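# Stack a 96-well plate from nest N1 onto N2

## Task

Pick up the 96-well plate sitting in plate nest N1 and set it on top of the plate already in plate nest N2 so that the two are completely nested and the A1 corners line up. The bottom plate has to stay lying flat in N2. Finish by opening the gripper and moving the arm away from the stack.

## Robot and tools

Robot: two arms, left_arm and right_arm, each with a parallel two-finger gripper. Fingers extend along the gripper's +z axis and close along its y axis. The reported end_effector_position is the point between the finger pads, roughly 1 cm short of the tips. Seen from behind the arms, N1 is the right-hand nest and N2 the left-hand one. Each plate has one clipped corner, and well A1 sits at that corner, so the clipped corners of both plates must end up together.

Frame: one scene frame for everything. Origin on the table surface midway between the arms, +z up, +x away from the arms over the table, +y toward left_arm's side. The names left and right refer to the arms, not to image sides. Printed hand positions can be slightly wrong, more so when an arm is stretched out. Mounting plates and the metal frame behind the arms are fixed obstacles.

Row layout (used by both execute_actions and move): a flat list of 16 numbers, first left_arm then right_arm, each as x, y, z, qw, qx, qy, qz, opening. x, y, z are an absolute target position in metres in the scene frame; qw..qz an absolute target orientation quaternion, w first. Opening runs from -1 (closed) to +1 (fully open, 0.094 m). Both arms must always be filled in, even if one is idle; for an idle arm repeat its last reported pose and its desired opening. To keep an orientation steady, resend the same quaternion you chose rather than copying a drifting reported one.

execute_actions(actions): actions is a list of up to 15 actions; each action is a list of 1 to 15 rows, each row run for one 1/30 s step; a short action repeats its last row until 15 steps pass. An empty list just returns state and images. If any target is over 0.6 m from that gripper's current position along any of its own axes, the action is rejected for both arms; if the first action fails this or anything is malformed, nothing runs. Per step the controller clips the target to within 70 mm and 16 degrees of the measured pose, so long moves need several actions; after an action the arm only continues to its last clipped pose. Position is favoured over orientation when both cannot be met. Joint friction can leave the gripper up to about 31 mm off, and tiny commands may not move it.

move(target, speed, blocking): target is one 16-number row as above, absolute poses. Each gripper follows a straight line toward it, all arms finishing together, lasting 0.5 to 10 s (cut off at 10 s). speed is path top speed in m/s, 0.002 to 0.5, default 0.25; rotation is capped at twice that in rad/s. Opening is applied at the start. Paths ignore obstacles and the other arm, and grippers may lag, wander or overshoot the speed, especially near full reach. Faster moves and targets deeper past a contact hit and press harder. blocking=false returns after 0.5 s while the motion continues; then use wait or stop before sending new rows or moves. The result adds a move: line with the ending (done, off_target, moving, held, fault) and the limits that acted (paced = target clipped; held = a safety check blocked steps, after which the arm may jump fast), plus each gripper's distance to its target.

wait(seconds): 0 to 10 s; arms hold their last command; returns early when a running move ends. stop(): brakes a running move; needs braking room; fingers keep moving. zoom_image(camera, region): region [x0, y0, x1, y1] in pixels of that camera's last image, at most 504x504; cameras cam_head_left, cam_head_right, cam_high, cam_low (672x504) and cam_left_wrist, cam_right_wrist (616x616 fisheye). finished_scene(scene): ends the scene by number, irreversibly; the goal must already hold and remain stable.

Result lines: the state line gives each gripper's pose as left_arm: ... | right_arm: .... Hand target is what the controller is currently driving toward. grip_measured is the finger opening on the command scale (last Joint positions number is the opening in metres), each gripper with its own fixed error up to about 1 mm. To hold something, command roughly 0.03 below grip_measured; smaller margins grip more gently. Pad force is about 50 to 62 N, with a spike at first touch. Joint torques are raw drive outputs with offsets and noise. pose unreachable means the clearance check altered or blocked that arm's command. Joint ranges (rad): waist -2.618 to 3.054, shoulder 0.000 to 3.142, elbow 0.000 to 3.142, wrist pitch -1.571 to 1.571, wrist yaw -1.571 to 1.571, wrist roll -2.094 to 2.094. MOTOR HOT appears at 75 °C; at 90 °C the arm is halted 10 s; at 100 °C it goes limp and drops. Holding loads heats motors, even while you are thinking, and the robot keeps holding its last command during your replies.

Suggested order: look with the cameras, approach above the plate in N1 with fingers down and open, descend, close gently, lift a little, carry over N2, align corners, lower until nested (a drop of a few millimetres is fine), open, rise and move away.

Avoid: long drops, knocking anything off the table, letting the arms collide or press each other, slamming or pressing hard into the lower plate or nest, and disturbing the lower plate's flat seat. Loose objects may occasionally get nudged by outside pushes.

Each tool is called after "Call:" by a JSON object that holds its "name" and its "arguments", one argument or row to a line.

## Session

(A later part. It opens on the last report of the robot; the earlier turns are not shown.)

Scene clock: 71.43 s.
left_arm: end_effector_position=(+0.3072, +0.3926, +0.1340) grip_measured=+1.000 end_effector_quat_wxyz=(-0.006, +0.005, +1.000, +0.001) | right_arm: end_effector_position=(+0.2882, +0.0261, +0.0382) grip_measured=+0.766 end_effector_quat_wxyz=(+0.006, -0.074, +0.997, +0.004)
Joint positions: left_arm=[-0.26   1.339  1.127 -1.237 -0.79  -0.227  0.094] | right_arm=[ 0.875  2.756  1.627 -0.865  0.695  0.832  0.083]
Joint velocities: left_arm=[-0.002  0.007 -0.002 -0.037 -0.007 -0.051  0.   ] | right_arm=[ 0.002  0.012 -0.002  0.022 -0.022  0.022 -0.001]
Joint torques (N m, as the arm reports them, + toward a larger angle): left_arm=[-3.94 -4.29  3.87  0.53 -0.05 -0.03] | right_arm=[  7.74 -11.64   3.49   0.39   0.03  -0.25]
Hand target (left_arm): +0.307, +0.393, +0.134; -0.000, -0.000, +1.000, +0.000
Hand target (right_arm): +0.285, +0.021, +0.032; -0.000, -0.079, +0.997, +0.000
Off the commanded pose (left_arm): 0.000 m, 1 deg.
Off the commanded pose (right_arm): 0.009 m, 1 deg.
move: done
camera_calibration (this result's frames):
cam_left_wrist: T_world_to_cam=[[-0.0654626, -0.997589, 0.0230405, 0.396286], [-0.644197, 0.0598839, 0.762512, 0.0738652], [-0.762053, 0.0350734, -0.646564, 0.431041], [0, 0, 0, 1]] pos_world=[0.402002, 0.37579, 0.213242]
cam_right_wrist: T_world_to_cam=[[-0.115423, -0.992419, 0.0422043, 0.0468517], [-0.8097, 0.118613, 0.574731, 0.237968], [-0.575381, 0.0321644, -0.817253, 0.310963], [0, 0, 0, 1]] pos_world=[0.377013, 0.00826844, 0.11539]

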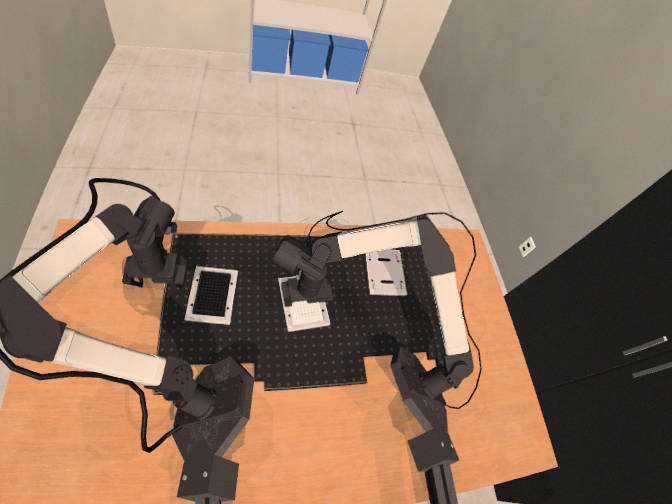

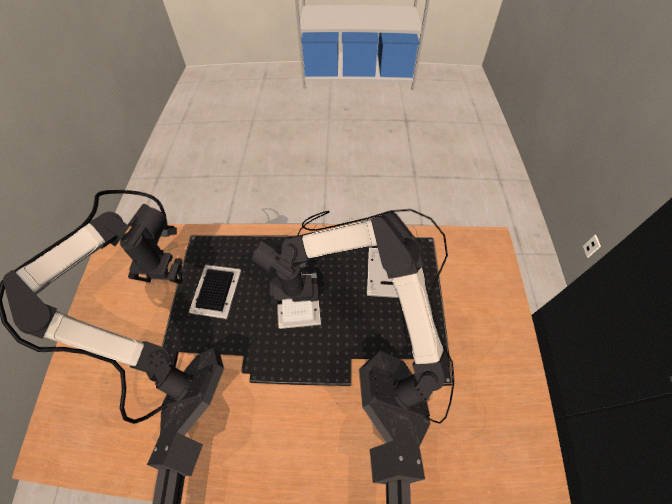

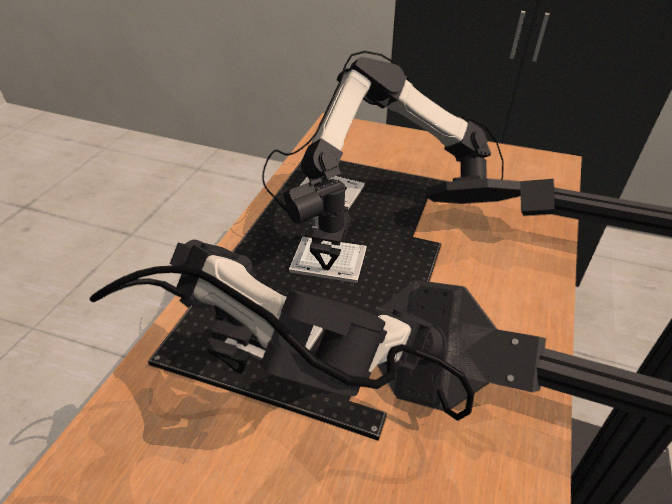

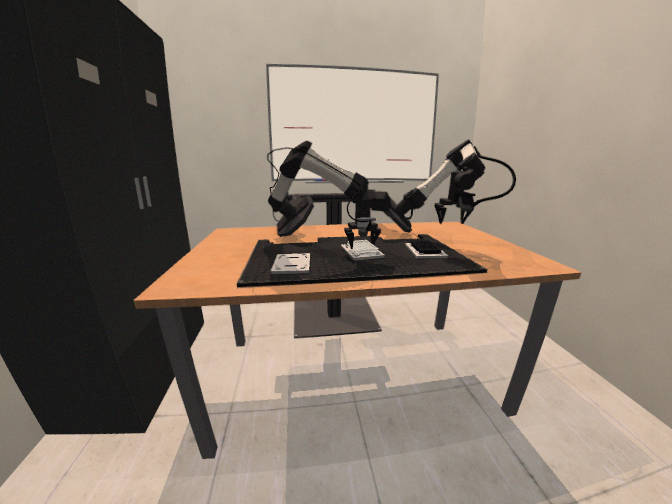

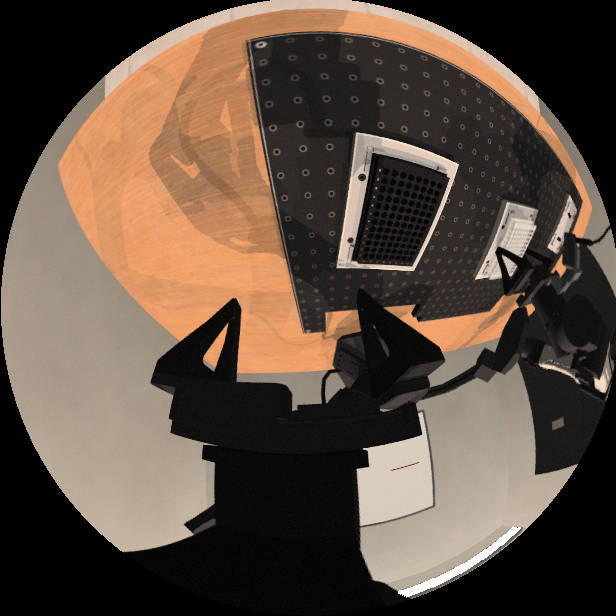

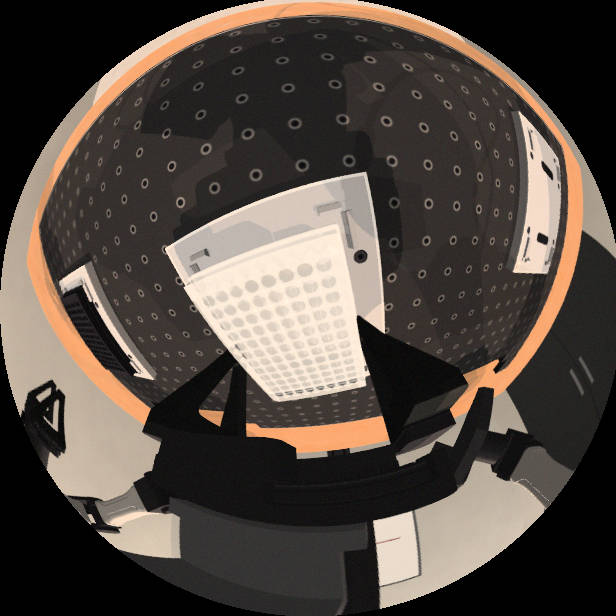

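Call:
{"name": "move", "arguments": {
  "target": [0.3074,0.3925,0.134,0,0,1,0,1,0.296,0.019,0.044,0,-0.075,0.997,0,0.70],
  "speed": 0.03
}}

Scene clock: 85.60 s.
left_arm: end_effector_position=(+0.3072, +0.3926, +0.1340) grip_measured=+1.000 end_effector_quat_wxyz=(-0.006, +0.005, +1.000, +0.001) | right_arm: end_effector_position=(+0.2841, +0.0199, +0.0382) grip_measured=+0.766 end_effector_quat_wxyz=(-0.003, -0.086, +0.996, -0.006)
Joint positions: left_arm=[-0.26   1.339  1.127 -1.237 -0.79  -0.227  0.094] | right_arm=[ 0.875  2.756  1.627 -0.901  0.695  0.831  0.083]
Joint velocities: left_arm=[ 0.022 -0.002 -0.007  0.007  0.022 -0.007  0.   ] | right_arm=[-0.007 -0.002 -0.017 -0.095 -0.022  0.022 -0.   ]
Joint torques (N m, as the arm reports them, + toward a larger angle): left_arm=[-3.95 -4.26  3.92  0.54 -0.04 -0.02] | right_arm=[  7.58 -12.62   7.09   0.16   0.04  -0.16]
Hand target (left_arm): +0.307, +0.393, +0.134; -0.000, -0.000, +1.000, +0.000
Hand target (right_arm): +0.296, +0.019, +0.044; +0.000, -0.075, +0.997, +0.000
Off the commanded pose (left_arm): 0.000 m, 1 deg.
Off the commanded pose (right_arm): 0.013 m, 1 deg.
move: off_target (right_arm)
camera_calibration (this result's frames):
cam_left_wrist: T_world_to_cam=[[-0.0654626, -0.997589, 0.0230405, 0.396286], [-0.644197, 0.0598839, 0.762512, 0.0738652], [-0.762053, 0.0350734, -0.646564, 0.431041], [0, 0, 0, 1]] pos_world=[0.402002, 0.37579, 0.213242]
cam_right_wrist: T_world_to_cam=[[-0.0911428, -0.993599, 0.0667346, 0.0324374], [-0.80367, 0.112962, 0.584255, 0.233463], [-0.588054, -0.00038187, -0.808821, 0.312758], [0, 0, 0, 1]] pos_world=[0.374502, 0.00597685, 0.114399]

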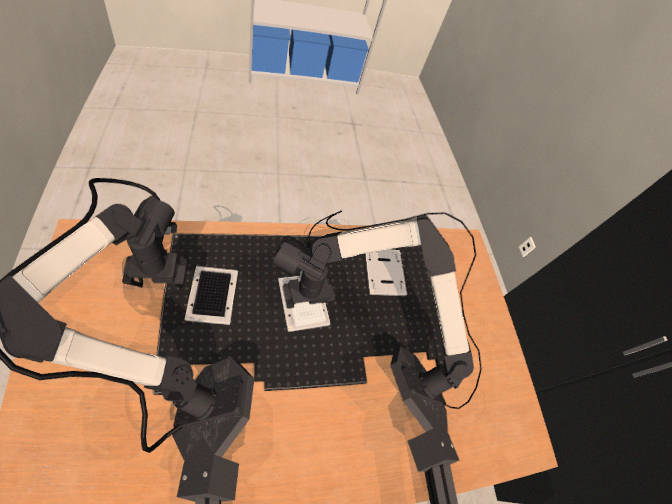

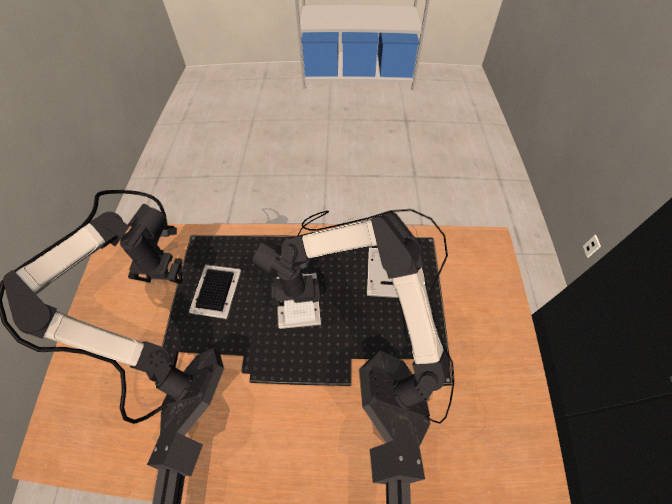

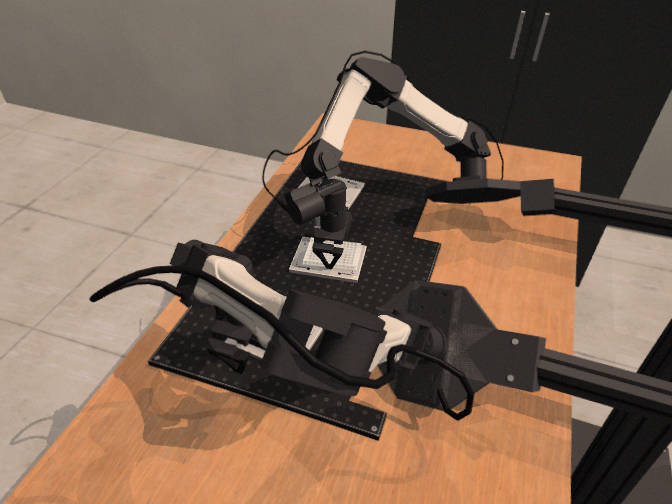

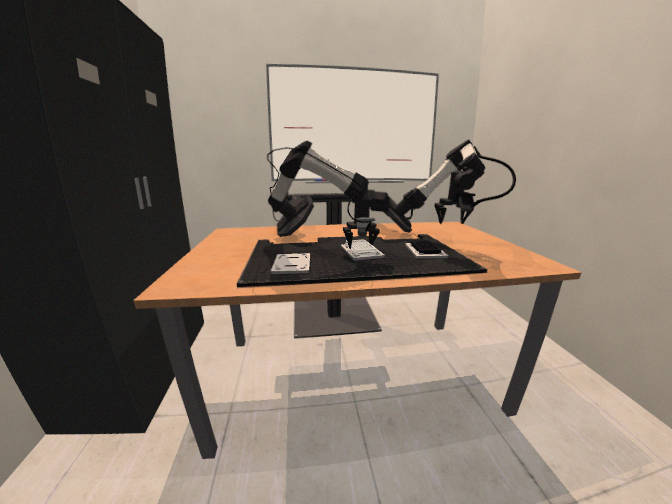

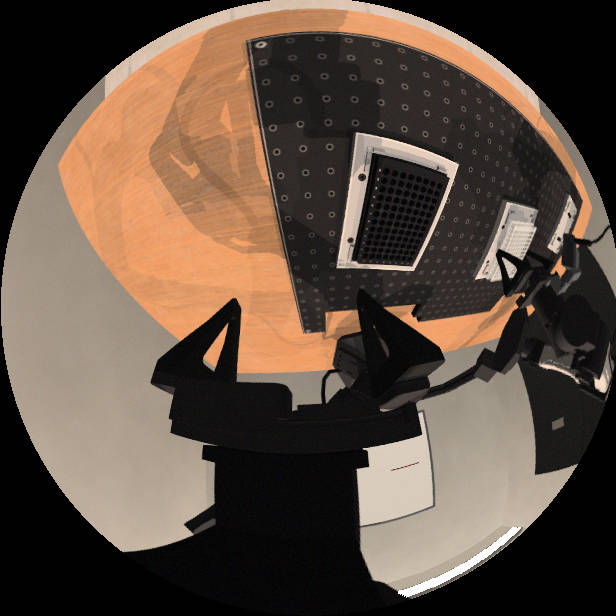

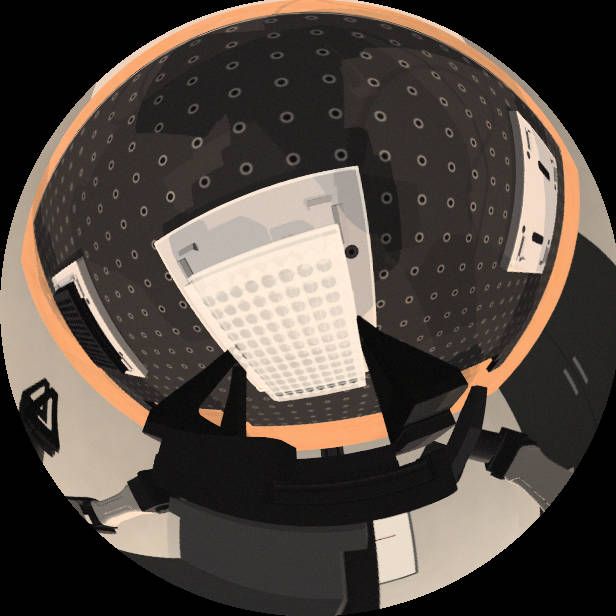

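Redo from above.

Call:
{"name": "move", "arguments": {
  "target": [0.3074,0.3925,0.134,0,0,1,0,1,0.296,0.019,0.07,0,-0.079,0.997,0,0.70],
  "speed": 0.06
}}

Call:
{"name": "move", "arguments": {
  "target": [0.3074,0.3925,0.134,0,0,1,0,1,0.290,0.018,0.030,0,-0.079,0.997,0,0.70],
  "speed": 0.03
}}

Scene clock: 94.30 s.
left_arm: end_effector_position=(+0.3072, +0.3926, +0.1340) grip_measured=+1.000 end_effector_quat_wxyz=(-0.006, +0.005, +1.000, +0.001) | right_arm: end_effector_position=(+0.2933, +0.0159, +0.0625) grip_measured=+0.766 end_effector_quat_wxyz=(-0.000, -0.087, +0.996, -0.009)
Joint positions: left_arm=[-0.26   1.339  1.127 -1.237 -0.79  -0.227  0.094] | right_arm=[ 0.896  2.73   1.685 -1.004  0.692  0.856  0.083]
Joint velocities: left_arm=[ 0.007  0.017  0.002 -0.022 -0.022  0.022  0.   ] | right_arm=[ 0.007 -0.007 -0.007  0.022 -0.037  0.037 -0.001]
Joint torques (N m, as the arm reports them, + toward a larger angle): left_arm=[-3.95 -4.26  3.87  0.54 -0.05 -0.02] | right_arm=[  9.59 -11.96   6.8    0.16  -0.07   0.02]
Hand target (left_arm): +0.307, +0.393, +0.134; -0.000, -0.000, +1.000, +0.000
Hand target (right_arm): +0.296, +0.019, +0.070; +0.000, -0.079, +0.997, -0.000
Off the commanded pose (left_arm): 0.000 m, 1 deg.
Off the commanded pose (right_arm): 0.009 m, 1 deg.
move: done
camera_calibration (this result's frames):
cam_left_wrist: T_world_to_cam=[[-0.0654626, -0.997589, 0.0230405, 0.396286], [-0.644197, 0.0598839, 0.762512, 0.0738652], [-0.762053, 0.0350734, -0.646564, 0.431041], [0, 0, 0, 1]] pos_world=[0.402002, 0.37579, 0.213242]
cam_right_wrist: T_world_to_cam=[[-0.089825, -0.993424, 0.0709897, 0.0269568], [-0.806764, 0.114372, 0.579699, 0.228253], [-0.584006, -0.00520053, -0.811733, 0.336852], [0, 0, 0, 1]] pos_world=[0.383291, 0.00242559, 0.139202]

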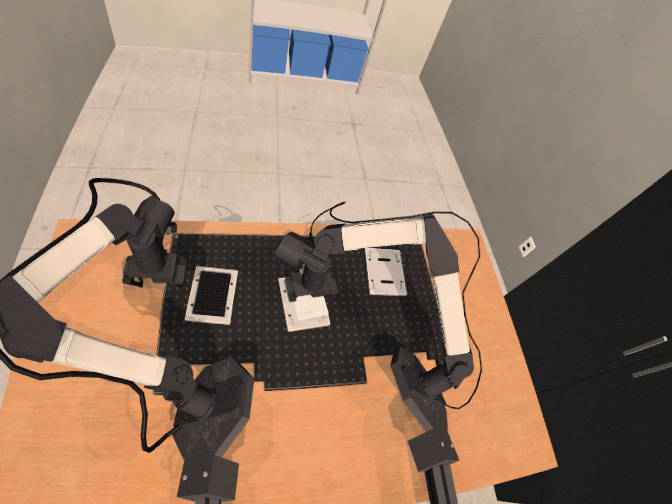

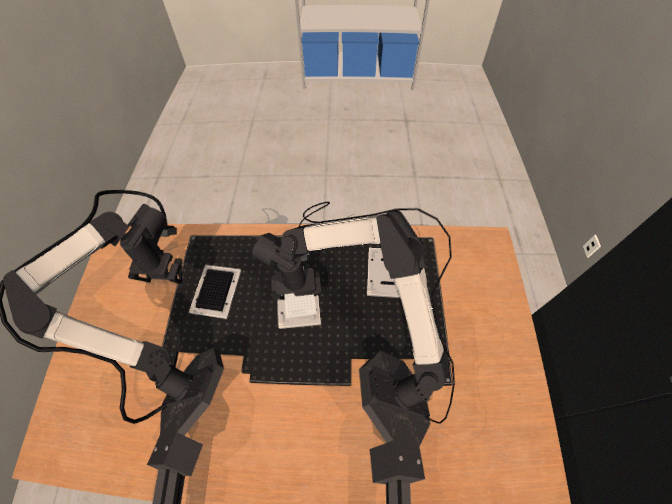

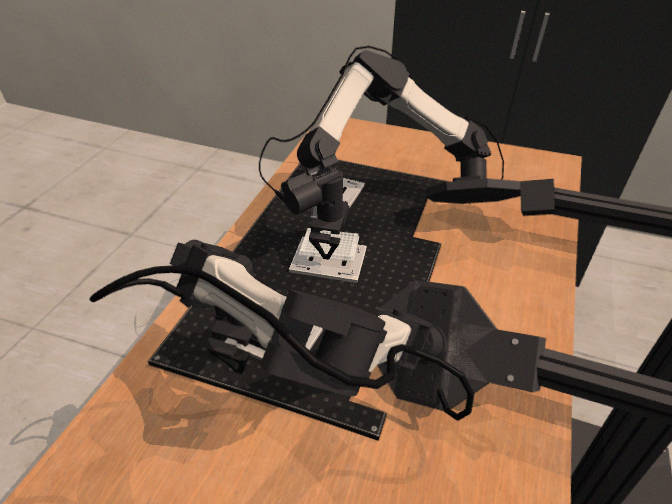

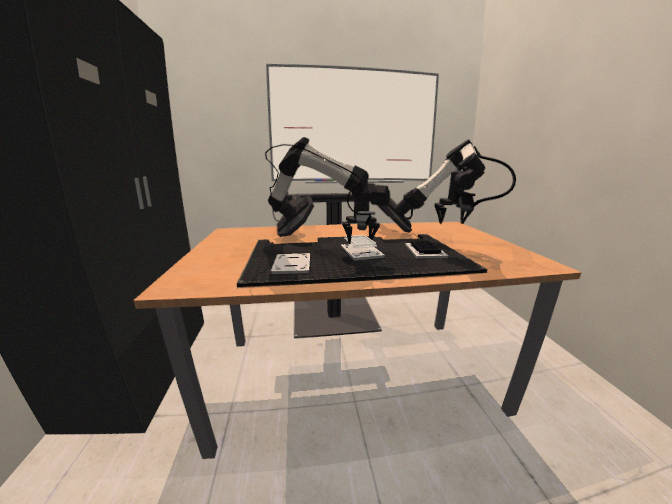

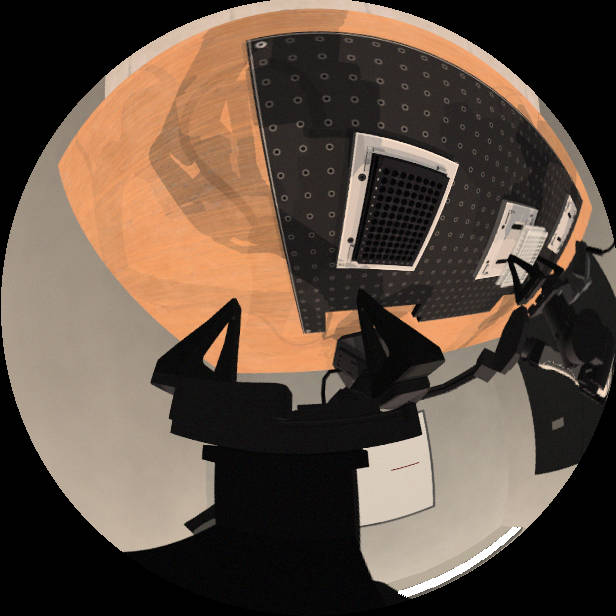

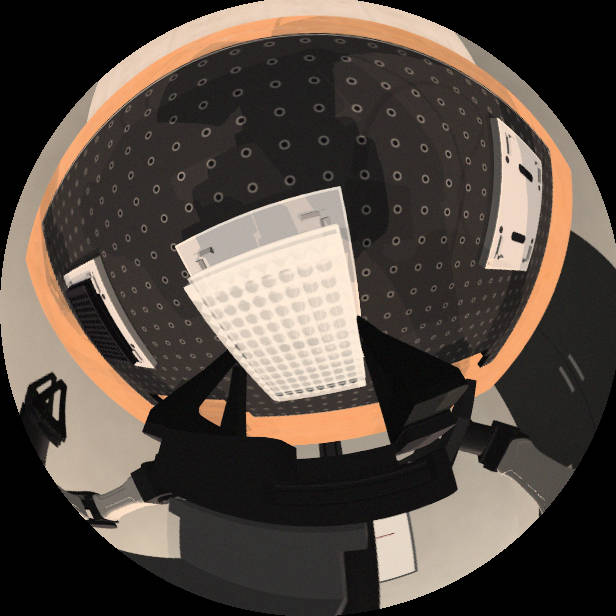

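Scene clock: 95.77 s.
left_arm: end_effector_position=(+0.3072, +0.3926, +0.1340) grip_measured=+1.000 end_effector_quat_wxyz=(-0.006, +0.005, +1.000, +0.001) | right_arm: end_effector_position=(+0.2970, +0.0223, +0.0416) grip_measured=+0.766 end_effector_quat_wxyz=(+0.006, -0.068, +0.998, +0.013)
Joint positions: left_arm=[-0.26   1.339  1.127 -1.237 -0.79  -0.227  0.094] | right_arm=[ 0.859  2.73   1.622 -0.857  0.692  0.813  0.083]
Joint velocities: left_arm=[-0.007  0.012 -0.017  0.007 -0.037 -0.022  0.   ] | right_arm=[-0.002  0.002  0.007  0.022 -0.037  0.125 -0.   ]
Joint torques (N m, as the arm reports them, + toward a larger angle): left_arm=[-3.96 -4.25  3.88  0.54 -0.04 -0.03] | right_arm=[ 7.97 -9.65  3.7   0.38  0.09 -0.23]
Hand target (left_arm): +0.307, +0.393, +0.134; -0.000, -0.000, +1.000, +0.000
Hand target (right_arm): +0.290, +0.018, +0.030; -0.000, -0.079, +0.997, +0.001
Off the commanded pose (left_arm): 0.000 m, 1 deg.
Off the commanded pose (right_arm): 0.014 m, 2 deg.
move: off_target (right_arm)
camera_calibration (this result's frames):
cam_left_wrist: T_world_to_cam=[[-0.0654626, -0.997589, 0.0230405, 0.396286], [-0.644197, 0.0598839, 0.762512, 0.0738652], [-0.762053, 0.0350734, -0.646564, 0.431041], [0, 0, 0, 1]] pos_world=[0.402002, 0.37579, 0.213242]
cam_right_wrist: T_world_to_cam=[[-0.126395, -0.991644, 0.0257974, 0.0478587], [-0.808243, 0.118026, 0.5769, 0.243085], [-0.575124, 0.0520667, -0.816407, 0.318342], [0, 0, 0, 1]] pos_world=[0.385607, 0.00219332, 0.118426]

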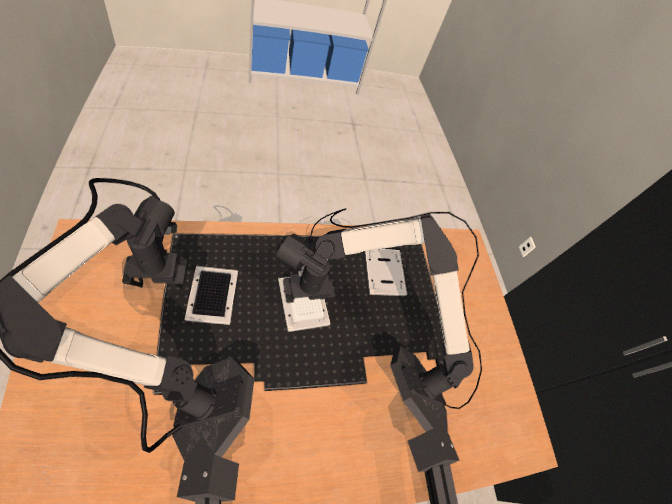

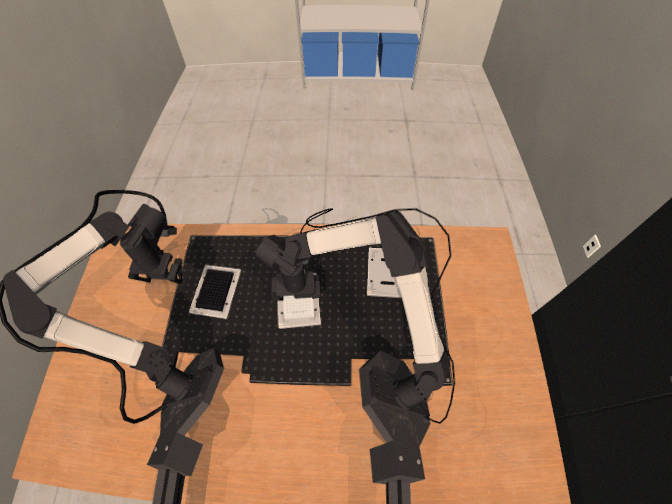

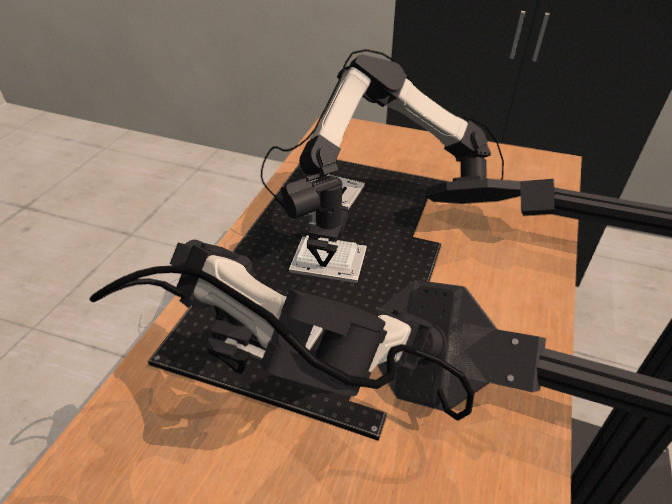

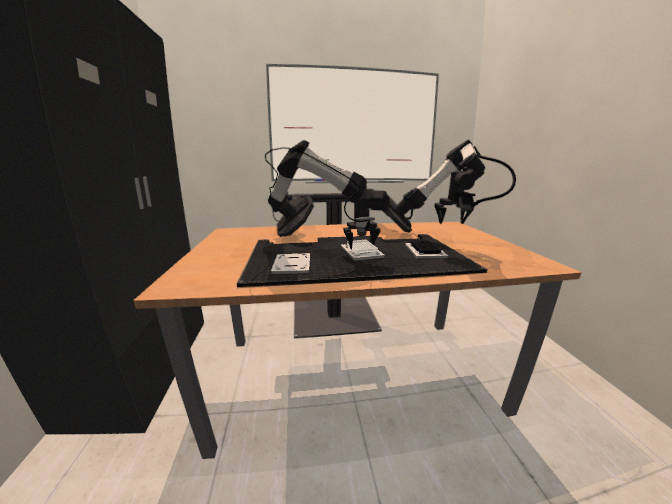

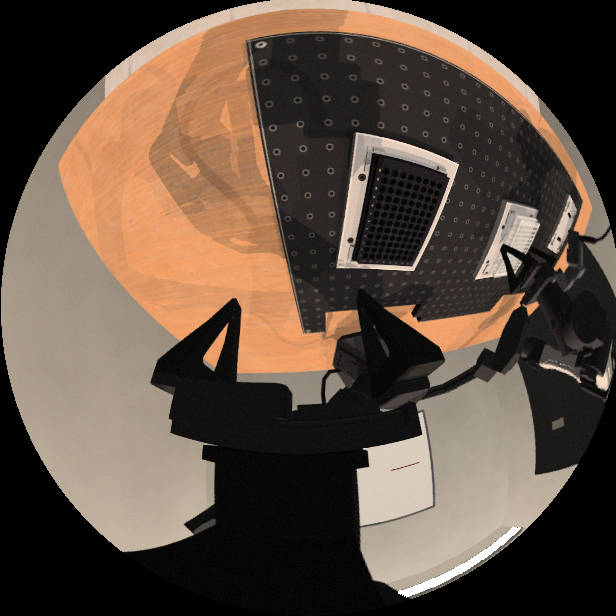

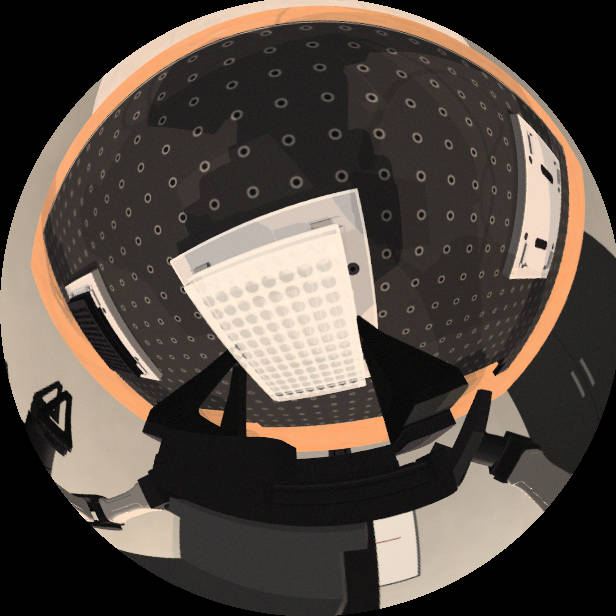

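Call:
{"name": "move", "arguments": {
  "target": [0.3074,0.3925,0.134,0,0,1,0,1,0.287,0.018,0.024,0,-0.079,0.997,0,0.70],
  "speed": 0.02
}}

Scene clock: 98.93 s.
left_arm: end_effector_position=(+0.3072, +0.3926, +0.1340) grip_measured=+1.000 end_effector_quat_wxyz=(-0.006, +0.005, +1.000, +0.001) | right_arm: end_effector_position=(+0.2952, +0.0225, +0.0375) grip_measured=+0.766 end_effector_quat_wxyz=(+0.007, -0.067, +0.998, +0.014)
Joint positions: left_arm=[-0.26   1.339  1.127 -1.237 -0.79  -0.227  0.094] | right_arm=[ 0.855  2.73   1.604 -0.831  0.693  0.807  0.083]
Joint velocities: left_arm=[ 0.007  0.012 -0.007 -0.022 -0.007 -0.007  0.   ] | right_arm=[-0.007  0.012  0.012 -0.081  0.007  0.066 -0.001]
Joint torques (N m, as the arm reports them, + toward a larger angle): left_arm=[-3.96 -4.29  3.87  0.54 -0.05 -0.01] | right_arm=[ 7.86 -9.2   3.7   0.42  0.08 -0.24]
Hand target (left_arm): +0.307, +0.393, +0.134; -0.000, -0.000, +1.000, +0.000
Hand target (right_arm): +0.287, +0.018, +0.025; -0.000, -0.079, +0.997, +0.000
Off the commanded pose (left_arm): 0.000 m, 1 deg.
Off the commanded pose (right_arm): 0.016 m, 2 deg.
move: off_target (right_arm)
camera_calibration (this result's frames):
cam_left_wrist: T_world_to_cam=[[-0.0654626, -0.997589, 0.0230405, 0.396286], [-0.644197, 0.0598839, 0.762512, 0.0738652], [-0.762053, 0.0350734, -0.646564, 0.431041], [0, 0, 0, 1]] pos_world=[0.402002, 0.37579, 0.213242]
cam_right_wrist: T_world_to_cam=[[-0.128679, -0.991432, 0.0224527, 0.0487403], [-0.809018, 0.118044, 0.575808, 0.244305], [-0.573525, 0.05593, -0.817276, 0.313442], [0, 0, 0, 1]] pos_world=[0.383686, 0.00195312, 0.114401]

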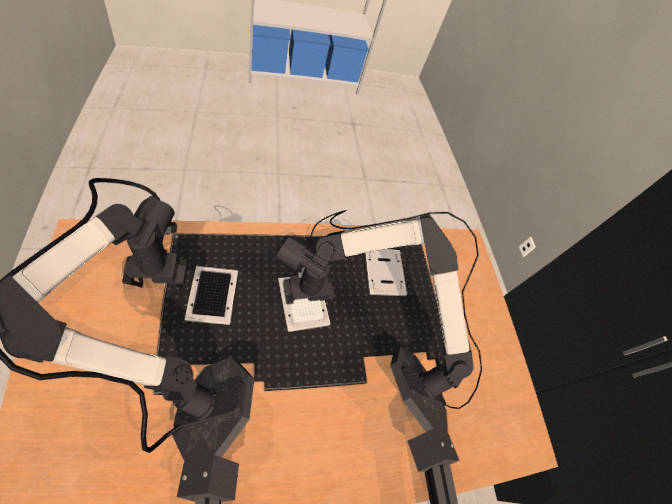

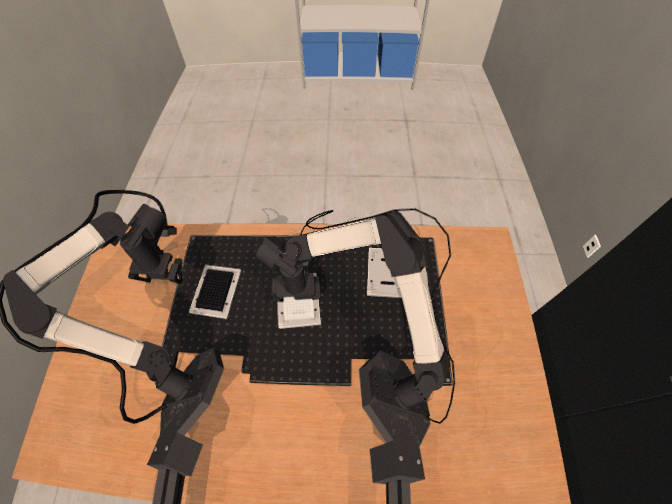

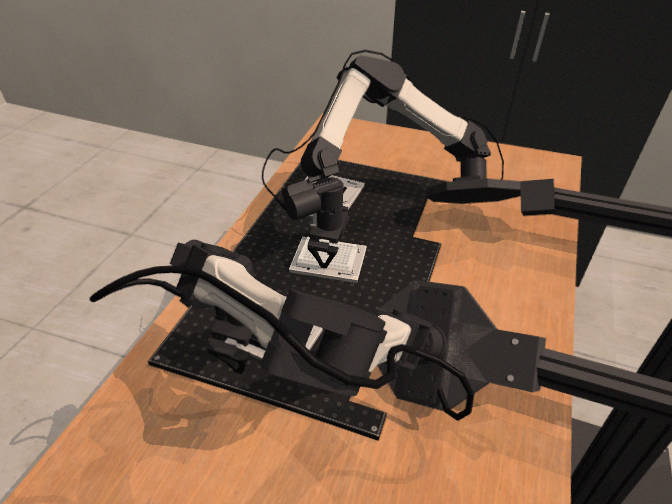

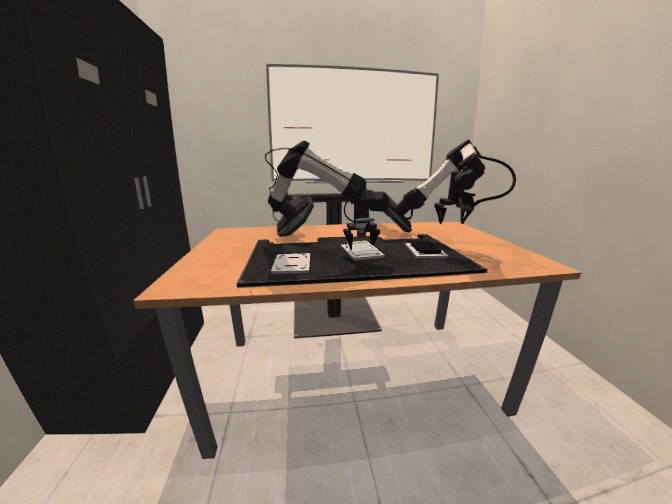

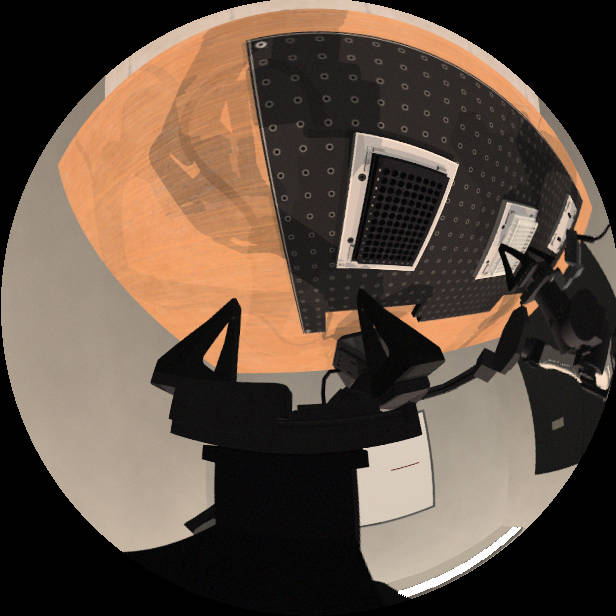

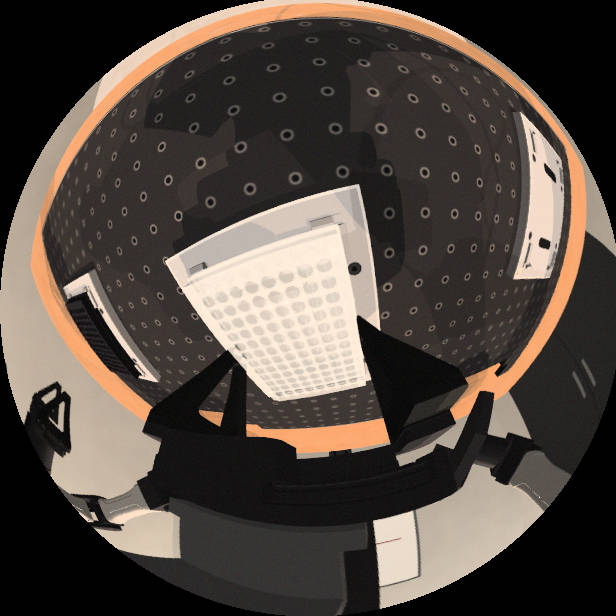

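Call:
{"name": "move", "arguments": {
  "target": [0.3074,0.3925,0.134,0,0,1,0,1,0.287,0.018,0.021,0,-0.079,0.997,0,0.70],
  "speed": 0.02
}}

Scene clock: 104.40 s.
left_arm: end_effector_position=(+0.3072, +0.3926, +0.1340) grip_measured=+1.000 end_effector_quat_wxyz=(-0.006, +0.005, +1.000, +0.001) | right_arm: end_effector_position=(+0.2939, +0.0234, +0.0354) grip_measured=+0.766 end_effector_quat_wxyz=(+0.007, -0.069, +0.997, +0.013)
Joint positions: left_arm=[-0.26   1.339  1.127 -1.237 -0.79  -0.227  0.094] | right_arm=[ 0.855  2.736  1.604 -0.827  0.694  0.805  0.083]
Joint velocities: left_arm=[-0.002 -0.017  0.012 -0.037 -0.007 -0.007  0.   ] | right_arm=[-0.002  0.007 -0.002  0.037 -0.022  0.051  0.   ]
Joint torques (N m, as the arm reports them, + toward a larger angle): left_arm=[-3.92 -4.26  3.91  0.53 -0.05 -0.03] | right_arm=[ 7.32 -9.44  3.36  0.48  0.11 -0.26]
Hand target (left_arm): +0.307, +0.393, +0.134; -0.000, -0.000, +1.000, +0.000
Hand target (right_arm): +0.287, +0.018, +0.022; -0.001, -0.079, +0.997, +0.000
Off the commanded pose (left_arm): 0.000 m, 1 deg.
Off the commanded pose (right_arm): 0.017 m, 2 deg.
move: off_target (right_arm)
camera_calibration (this result's frames):
cam_left_wrist: T_world_to_cam=[[-0.0654626, -0.997589, 0.0230405, 0.396286], [-0.644197, 0.0598839, 0.762512, 0.0738652], [-0.762053, 0.0350734, -0.646564, 0.431041], [0, 0, 0, 1]] pos_world=[0.402002, 0.37579, 0.213242]
cam_right_wrist: T_world_to_cam=[[-0.124358, -0.991926, 0.0248423, 0.0481889], [-0.809437, 0.115896, 0.575656, 0.244547], [-0.573888, 0.0514793, -0.817314, 0.311108], [0, 0, 0, 1]] pos_world=[0.382479, 0.00344202, 0.112301]

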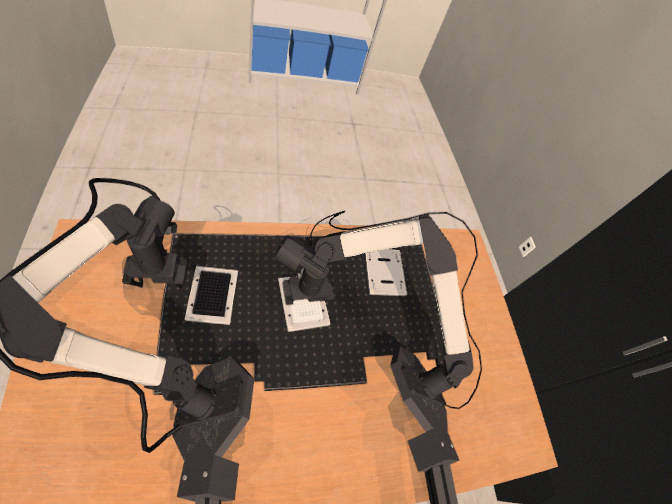

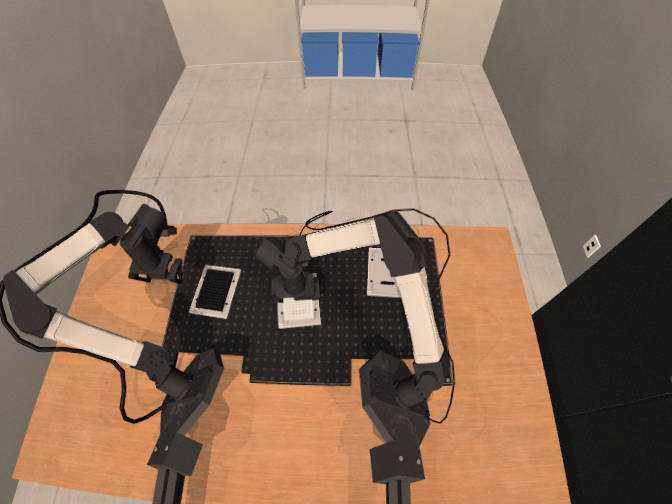

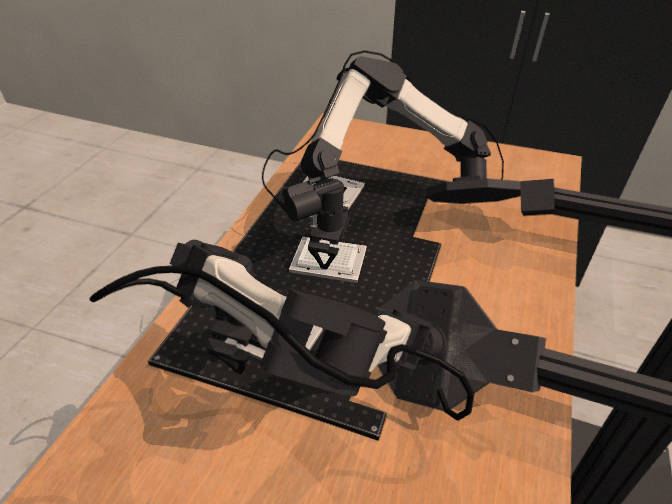

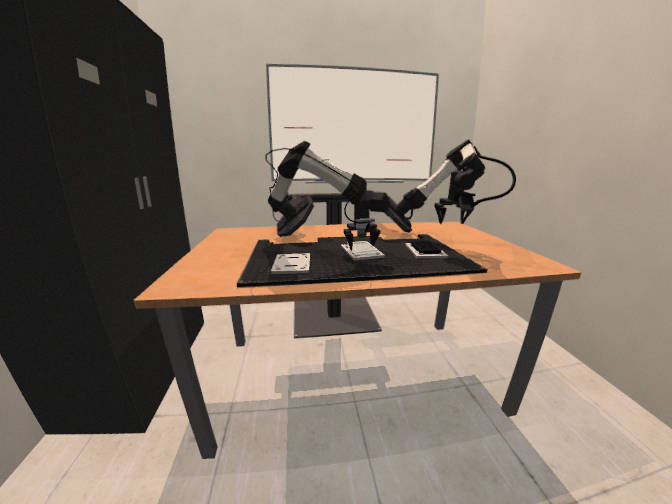

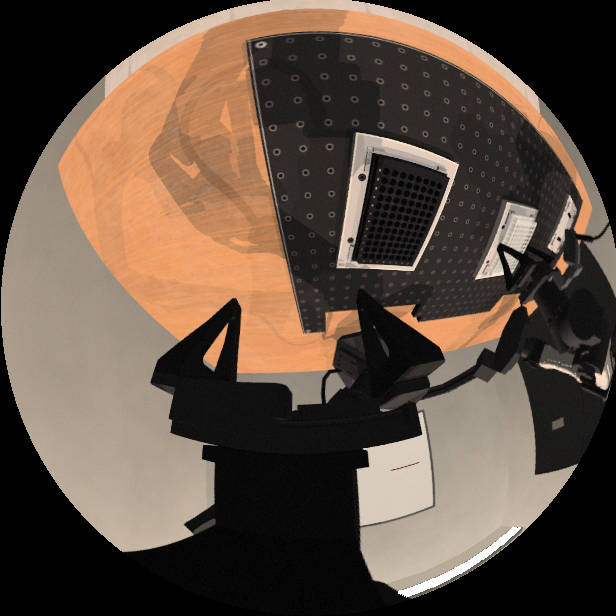

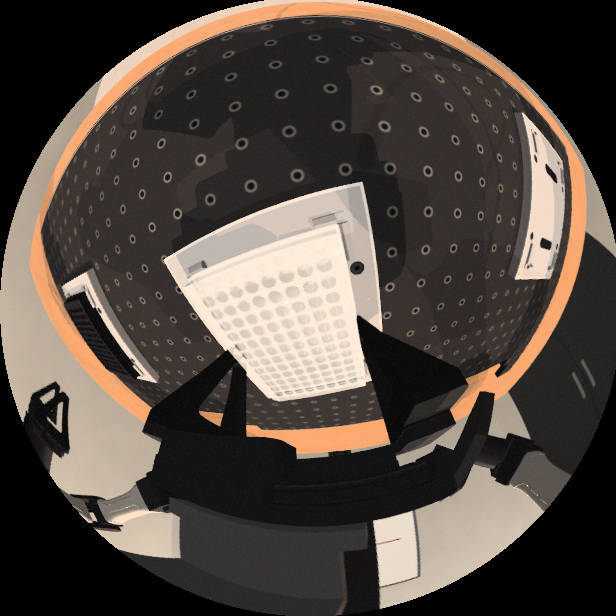

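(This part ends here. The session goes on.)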